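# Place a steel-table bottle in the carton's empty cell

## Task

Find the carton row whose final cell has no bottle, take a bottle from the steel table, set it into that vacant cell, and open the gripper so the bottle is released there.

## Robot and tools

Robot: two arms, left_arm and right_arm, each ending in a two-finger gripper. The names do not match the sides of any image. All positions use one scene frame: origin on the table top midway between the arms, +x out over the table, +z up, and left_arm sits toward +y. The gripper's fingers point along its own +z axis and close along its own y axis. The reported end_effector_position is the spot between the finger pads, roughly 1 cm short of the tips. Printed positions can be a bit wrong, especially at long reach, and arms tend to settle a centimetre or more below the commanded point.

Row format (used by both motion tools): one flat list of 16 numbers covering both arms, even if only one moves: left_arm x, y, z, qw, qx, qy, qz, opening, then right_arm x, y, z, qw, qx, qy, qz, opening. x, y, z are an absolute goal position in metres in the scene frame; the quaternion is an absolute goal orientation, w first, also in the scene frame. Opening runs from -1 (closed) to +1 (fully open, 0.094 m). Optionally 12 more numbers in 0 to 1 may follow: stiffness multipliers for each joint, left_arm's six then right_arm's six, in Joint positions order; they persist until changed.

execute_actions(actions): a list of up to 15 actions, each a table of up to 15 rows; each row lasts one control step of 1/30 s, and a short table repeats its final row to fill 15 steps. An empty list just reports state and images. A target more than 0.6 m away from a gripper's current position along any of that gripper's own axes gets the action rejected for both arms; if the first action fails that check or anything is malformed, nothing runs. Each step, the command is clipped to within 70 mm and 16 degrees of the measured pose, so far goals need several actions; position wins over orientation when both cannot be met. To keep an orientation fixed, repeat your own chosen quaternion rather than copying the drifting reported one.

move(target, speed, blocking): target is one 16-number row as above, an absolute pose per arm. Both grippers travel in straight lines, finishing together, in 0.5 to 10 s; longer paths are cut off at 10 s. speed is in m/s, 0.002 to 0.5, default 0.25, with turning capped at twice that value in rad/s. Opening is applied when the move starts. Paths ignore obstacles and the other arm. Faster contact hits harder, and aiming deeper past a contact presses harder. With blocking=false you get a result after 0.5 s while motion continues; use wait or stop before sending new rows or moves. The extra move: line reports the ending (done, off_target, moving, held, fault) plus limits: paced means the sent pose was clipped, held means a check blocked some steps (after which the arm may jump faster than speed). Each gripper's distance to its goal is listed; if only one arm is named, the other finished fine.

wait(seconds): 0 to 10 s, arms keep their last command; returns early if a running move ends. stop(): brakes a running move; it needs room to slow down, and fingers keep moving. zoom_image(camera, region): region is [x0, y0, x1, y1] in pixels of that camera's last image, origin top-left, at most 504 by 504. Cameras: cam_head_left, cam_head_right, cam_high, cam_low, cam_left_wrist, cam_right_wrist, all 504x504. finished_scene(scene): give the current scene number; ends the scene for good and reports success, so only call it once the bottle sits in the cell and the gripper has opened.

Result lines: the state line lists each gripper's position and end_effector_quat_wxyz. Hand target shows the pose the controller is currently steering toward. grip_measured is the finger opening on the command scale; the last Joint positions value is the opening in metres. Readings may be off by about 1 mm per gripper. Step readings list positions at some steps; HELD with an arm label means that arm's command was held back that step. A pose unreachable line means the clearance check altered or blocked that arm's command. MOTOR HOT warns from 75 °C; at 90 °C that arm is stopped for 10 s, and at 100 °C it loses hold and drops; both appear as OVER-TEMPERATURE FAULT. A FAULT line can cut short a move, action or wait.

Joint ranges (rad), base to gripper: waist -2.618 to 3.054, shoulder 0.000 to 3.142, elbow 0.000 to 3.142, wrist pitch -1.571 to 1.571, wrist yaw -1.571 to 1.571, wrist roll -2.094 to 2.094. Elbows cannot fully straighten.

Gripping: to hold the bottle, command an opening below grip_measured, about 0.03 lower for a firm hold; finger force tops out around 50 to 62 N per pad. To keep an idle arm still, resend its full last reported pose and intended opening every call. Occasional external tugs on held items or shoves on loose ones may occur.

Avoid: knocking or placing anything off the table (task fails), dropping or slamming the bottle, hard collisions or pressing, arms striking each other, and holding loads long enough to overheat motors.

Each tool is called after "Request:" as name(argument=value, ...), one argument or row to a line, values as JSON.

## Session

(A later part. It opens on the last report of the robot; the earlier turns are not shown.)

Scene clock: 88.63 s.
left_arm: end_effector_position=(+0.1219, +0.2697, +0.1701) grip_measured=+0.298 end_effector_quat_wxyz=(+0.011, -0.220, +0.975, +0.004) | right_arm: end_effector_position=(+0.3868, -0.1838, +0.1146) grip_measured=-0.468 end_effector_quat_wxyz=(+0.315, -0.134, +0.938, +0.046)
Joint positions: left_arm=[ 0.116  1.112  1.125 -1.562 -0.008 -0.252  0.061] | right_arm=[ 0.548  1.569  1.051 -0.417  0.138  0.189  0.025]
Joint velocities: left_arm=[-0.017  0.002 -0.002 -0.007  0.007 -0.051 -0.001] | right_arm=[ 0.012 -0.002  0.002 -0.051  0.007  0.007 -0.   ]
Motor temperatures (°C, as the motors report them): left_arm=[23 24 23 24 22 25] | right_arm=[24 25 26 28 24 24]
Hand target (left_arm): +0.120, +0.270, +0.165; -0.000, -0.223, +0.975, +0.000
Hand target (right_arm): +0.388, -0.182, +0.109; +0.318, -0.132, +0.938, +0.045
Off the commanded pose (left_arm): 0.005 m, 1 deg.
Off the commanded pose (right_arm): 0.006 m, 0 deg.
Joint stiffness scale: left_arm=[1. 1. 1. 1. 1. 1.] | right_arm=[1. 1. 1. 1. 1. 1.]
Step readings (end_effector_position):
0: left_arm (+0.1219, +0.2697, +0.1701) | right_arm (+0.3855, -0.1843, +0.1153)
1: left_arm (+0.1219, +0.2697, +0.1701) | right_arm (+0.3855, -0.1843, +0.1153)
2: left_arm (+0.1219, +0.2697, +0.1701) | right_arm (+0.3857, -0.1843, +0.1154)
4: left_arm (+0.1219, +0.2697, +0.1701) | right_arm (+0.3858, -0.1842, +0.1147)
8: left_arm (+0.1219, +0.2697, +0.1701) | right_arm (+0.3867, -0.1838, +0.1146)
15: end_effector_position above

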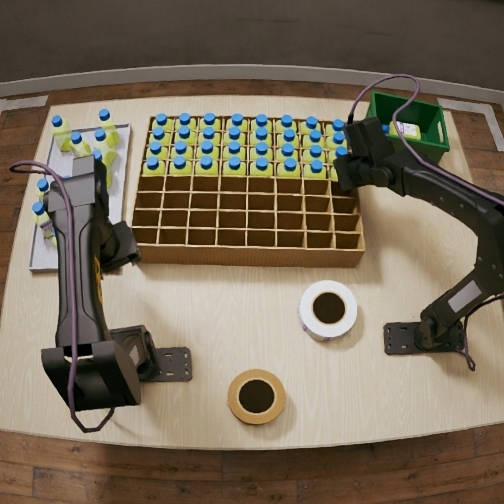

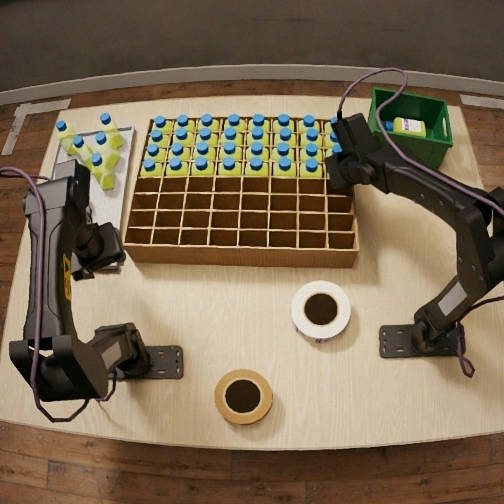

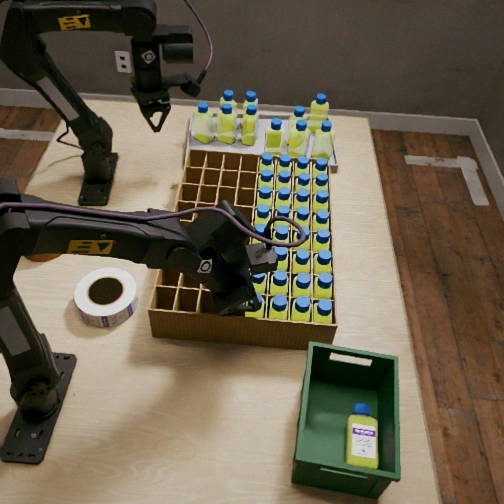

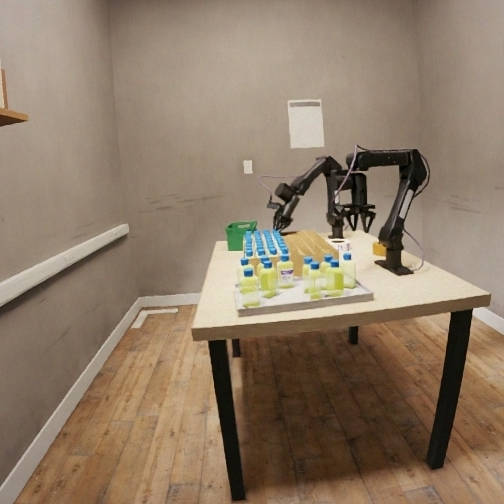

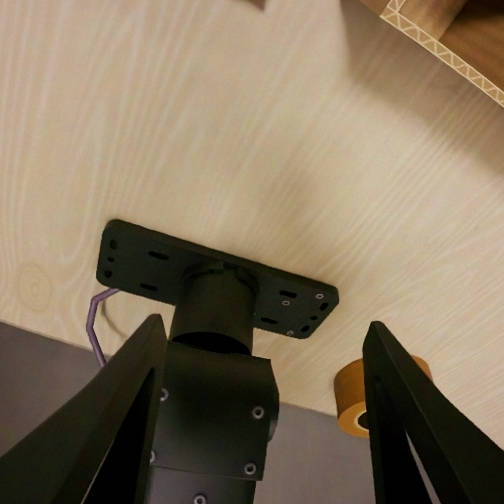

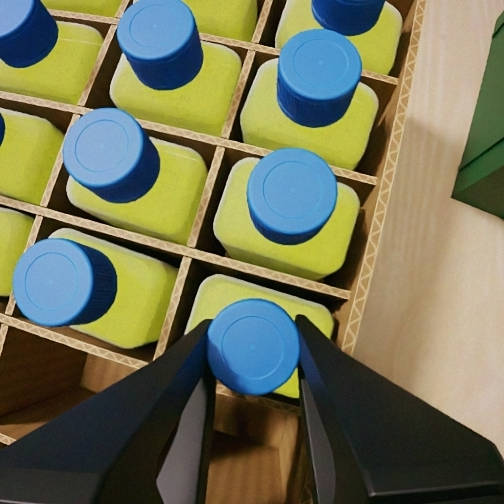

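Request:
execute_actions(
  actions=[],
)

Scene clock: 90.10 s.
left_arm: end_effector_position=(+0.1219, +0.2697, +0.1701) grip_measured=+0.298 end_effector_quat_wxyz=(+0.011, -0.220, +0.975, +0.004) | right_arm: end_effector_position=(+0.3868, -0.1838, +0.1146) grip_measured=-0.468 end_effector_quat_wxyz=(+0.315, -0.134, +0.938, +0.046)
Joint positions: left_arm=[ 0.116  1.112  1.125 -1.562 -0.008 -0.252  0.061] | right_arm=[ 0.548  1.569  1.051 -0.417  0.138  0.189  0.025]
Joint velocities: left_arm=[-0.007 -0.017  0.017 -0.022  0.007 -0.051 -0.   ] | right_arm=[ 0.002 -0.007 -0.027 -0.022 -0.022  0.022  0.001]
Motor temperatures (°C, as the motors report them): left_arm=[23 24 23 24 22 25] | right_arm=[24 25 26 29 24 24]
Hand target (left_arm): +0.120, +0.270, +0.165; -0.000, -0.223, +0.975, +0.000
Hand target (right_arm): +0.388, -0.182, +0.109; +0.318, -0.132, +0.938, +0.045
Off the commanded pose (left_arm): 0.005 m, 1 deg.
Off the commanded pose (right_arm): 0.006 m, 0 deg.
Joint stiffness scale: left_arm=[1. 1. 1. 1. 1. 1.] | right_arm=[1. 1. 1. 1. 1. 1.]

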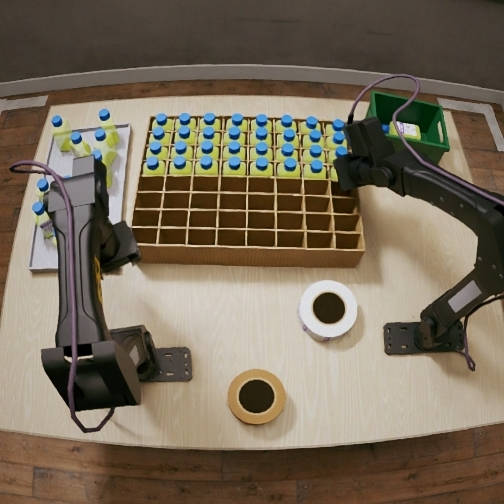

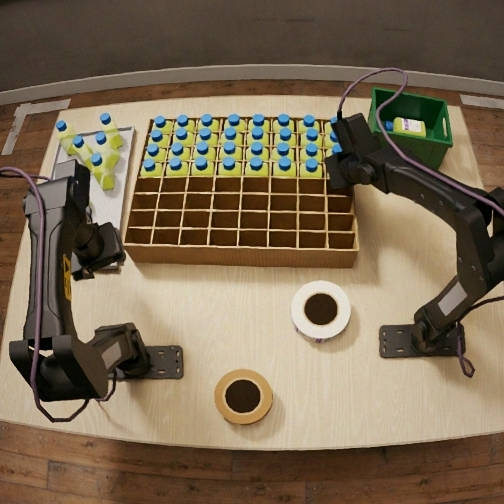

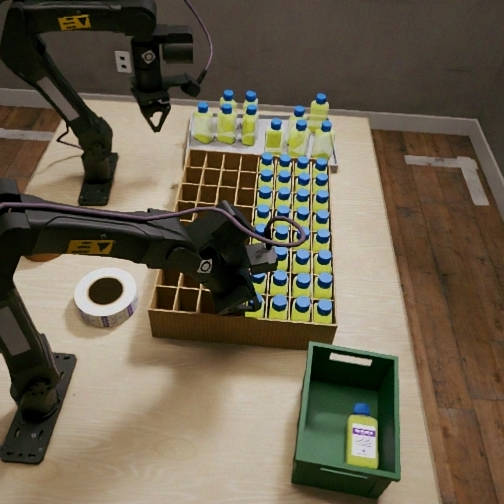

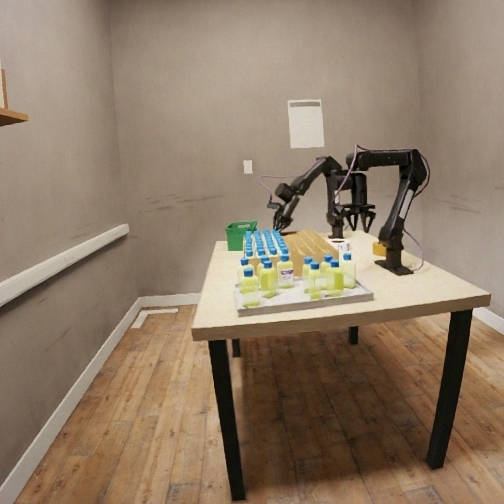

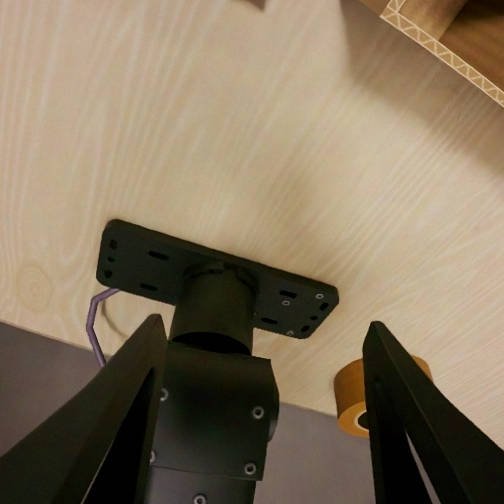

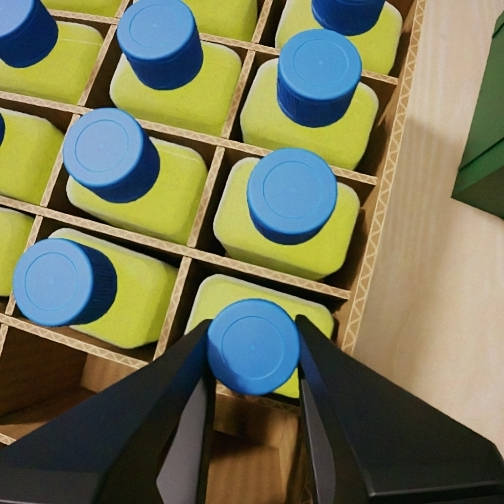

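Request:
execute_actions(
  actions=[
    [[0.12,0.27,0.165,0,-0.2231,0.9748,0,0.3,0.388,-0.182,0.113,0.3183,-0.1321,0.9376,0.0448,-0.1]],
  ],
)

Request:
move(
  target=[0.12,0.27,0.165,0,-0.2231,0.9748,0,0.3,0.388,-0.182,0.18,0.3183,-0.1321,0.9376,0.0448,-0.1],
  speed=0.12,
)

Scene clock: 91.13 s.
left_arm: end_effector_position=(+0.1219, +0.2697, +0.1701) grip_measured=+0.298 end_effector_quat_wxyz=(+0.011, -0.220, +0.975, +0.004) | right_arm: end_effector_position=(+0.3875, -0.1834, +0.1152) grip_measured=-0.102 end_effector_quat_wxyz=(+0.317, -0.133, +0.938, +0.047)
Joint positions: left_arm=[ 0.116  1.112  1.125 -1.562 -0.008 -0.252  0.061] | right_arm=[ 0.548  1.569  1.051 -0.413  0.139  0.189  0.042]
Joint velocities: left_arm=[ 0.007 -0.007 -0.002  0.051 -0.007 -0.037 -0.001] | right_arm=[-0.007 -0.017 -0.017 -0.037 -0.095 -0.022  0.   ]
Motor temperatures (°C, as the motors report them): left_arm=[23 24 23 24 22 25] | right_arm=[24 25 26 29 24 24]
Hand target (left_arm): +0.120, +0.270, +0.165; -0.000, -0.223, +0.975, +0.000
Hand target (right_arm): +0.388, -0.182, +0.113; +0.318, -0.132, +0.938, +0.045
Off the commanded pose (left_arm): 0.005 m, 1 deg.
Off the commanded pose (right_arm): 0.003 m, 0 deg.
Joint stiffness scale: left_arm=[1. 1. 1. 1. 1. 1.] | right_arm=[1. 1. 1. 1. 1. 1.]
Step readings (end_effector_position):
0: left_arm (+0.1219, +0.2697, +0.1701) | right_arm (+0.3868, -0.1838, +0.1146)
1: left_arm (+0.1219, +0.2697, +0.1701) | right_arm (+0.3870, -0.1837, +0.1148)
2: left_arm (+0.1219, +0.2697, +0.1701) | right_arm (+0.3875, -0.1835, +0.1152)
4: left_arm (+0.1219, +0.2697, +0.1701) | right_arm (+0.3875, -0.1835, +0.1152)
8: left_arm (+0.1219, +0.2697, +0.1701) | right_arm (+0.3875, -0.1834, +0.1152)
15: end_effector_position above

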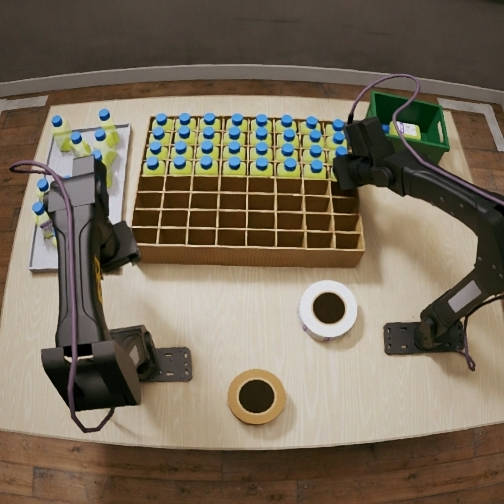

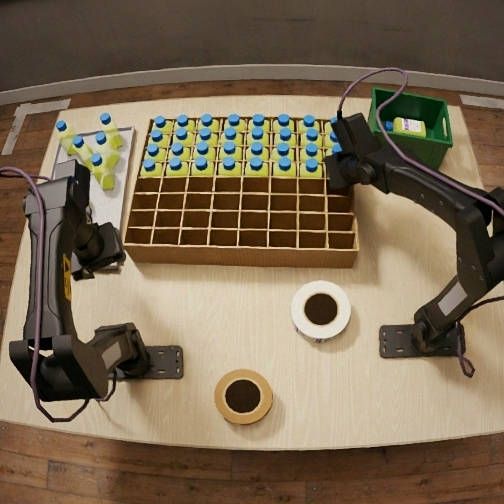

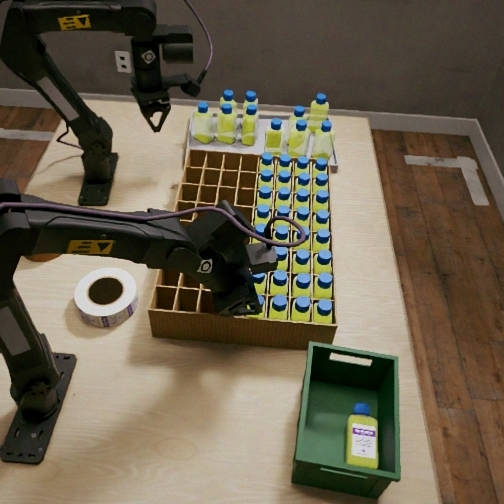

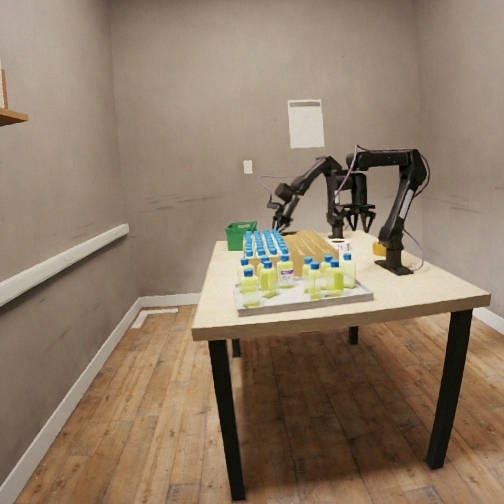

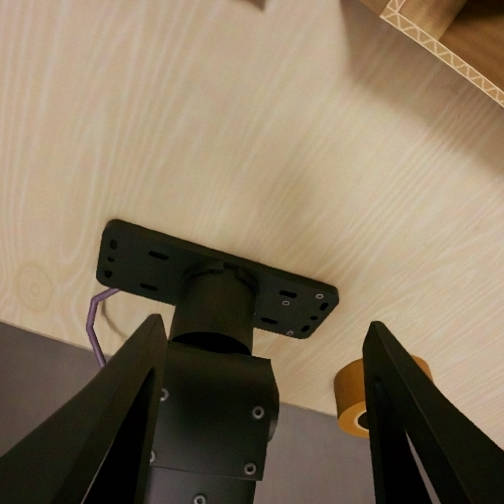

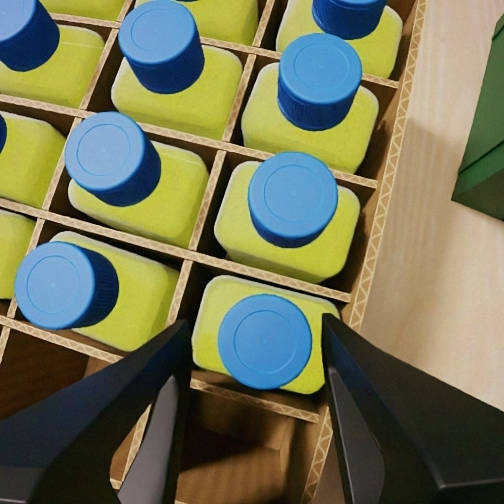

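Scene clock: 92.30 s.
left_arm: end_effector_position=(+0.1219, +0.2697, +0.1701) grip_measured=+0.298 end_effector_quat_wxyz=(+0.011, -0.220, +0.975, +0.004) | right_arm: end_effector_position=(+0.3881, -0.1831, +0.1676) grip_measured=-0.102 end_effector_quat_wxyz=(+0.310, -0.134, +0.940, +0.044)
Joint positions: left_arm=[ 0.116  1.112  1.125 -1.562 -0.008 -0.252  0.061] | right_arm=[ 0.548  1.549  1.251 -0.649  0.139  0.189  0.042]
Joint velocities: left_arm=[-0.002 -0.007  0.027 -0.022  0.037  0.007  0.   ] | right_arm=[ 0.002 -0.022 -0.022 -0.066  0.022 -0.037  0.001]
Motor temperatures (°C, as the motors report them): left_arm=[23 24 23 24 22 25] | right_arm=[24 25 26 29 24 24]
Hand target (left_arm): +0.120, +0.270, +0.165; -0.000, -0.223, +0.975, +0.000
Hand target (right_arm): +0.387, -0.183, +0.180; +0.318, -0.132, +0.938, +0.045
Off the commanded pose (left_arm): 0.005 m, 1 deg.
Off the commanded pose (right_arm): 0.012 m, 1 deg.
Joint stiffness scale: left_arm=[1. 1. 1. 1. 1. 1.] | right_arm=[1. 1. 1. 1. 1. 1.]
move: off_target (right_arm)

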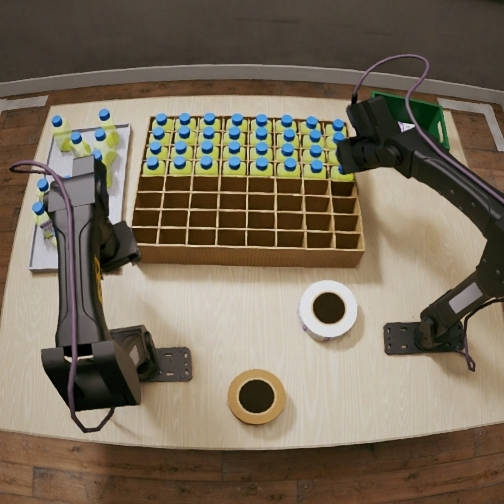

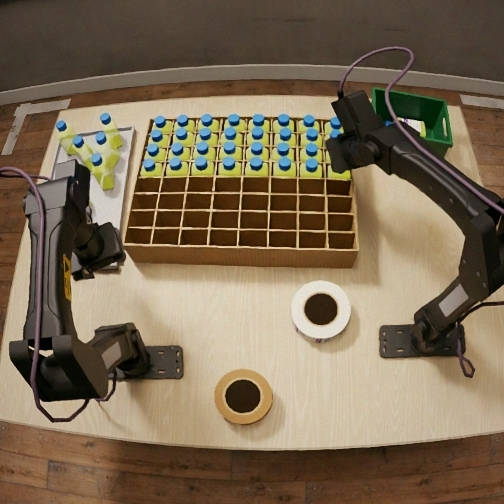

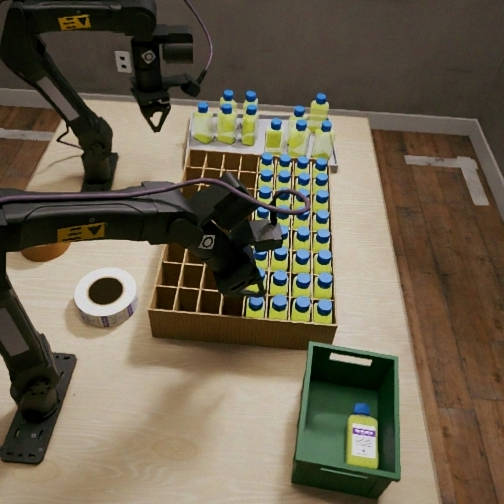

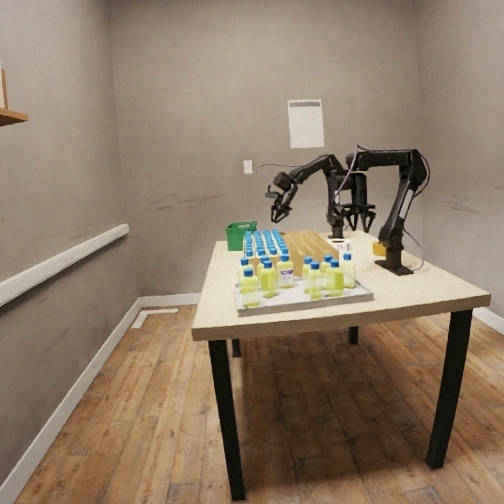

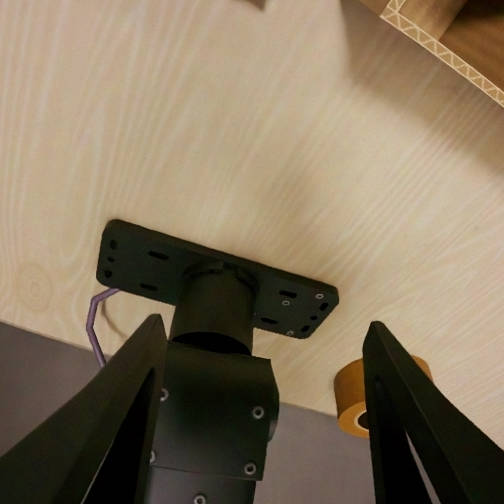

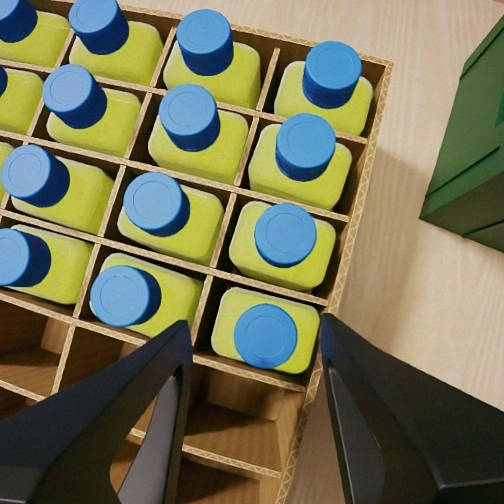

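The bottle sits in its cell, level with the others. Finishing scene 1.

Request:
finished_scene(
  scene=1,
)

The scene is finished: the task was done.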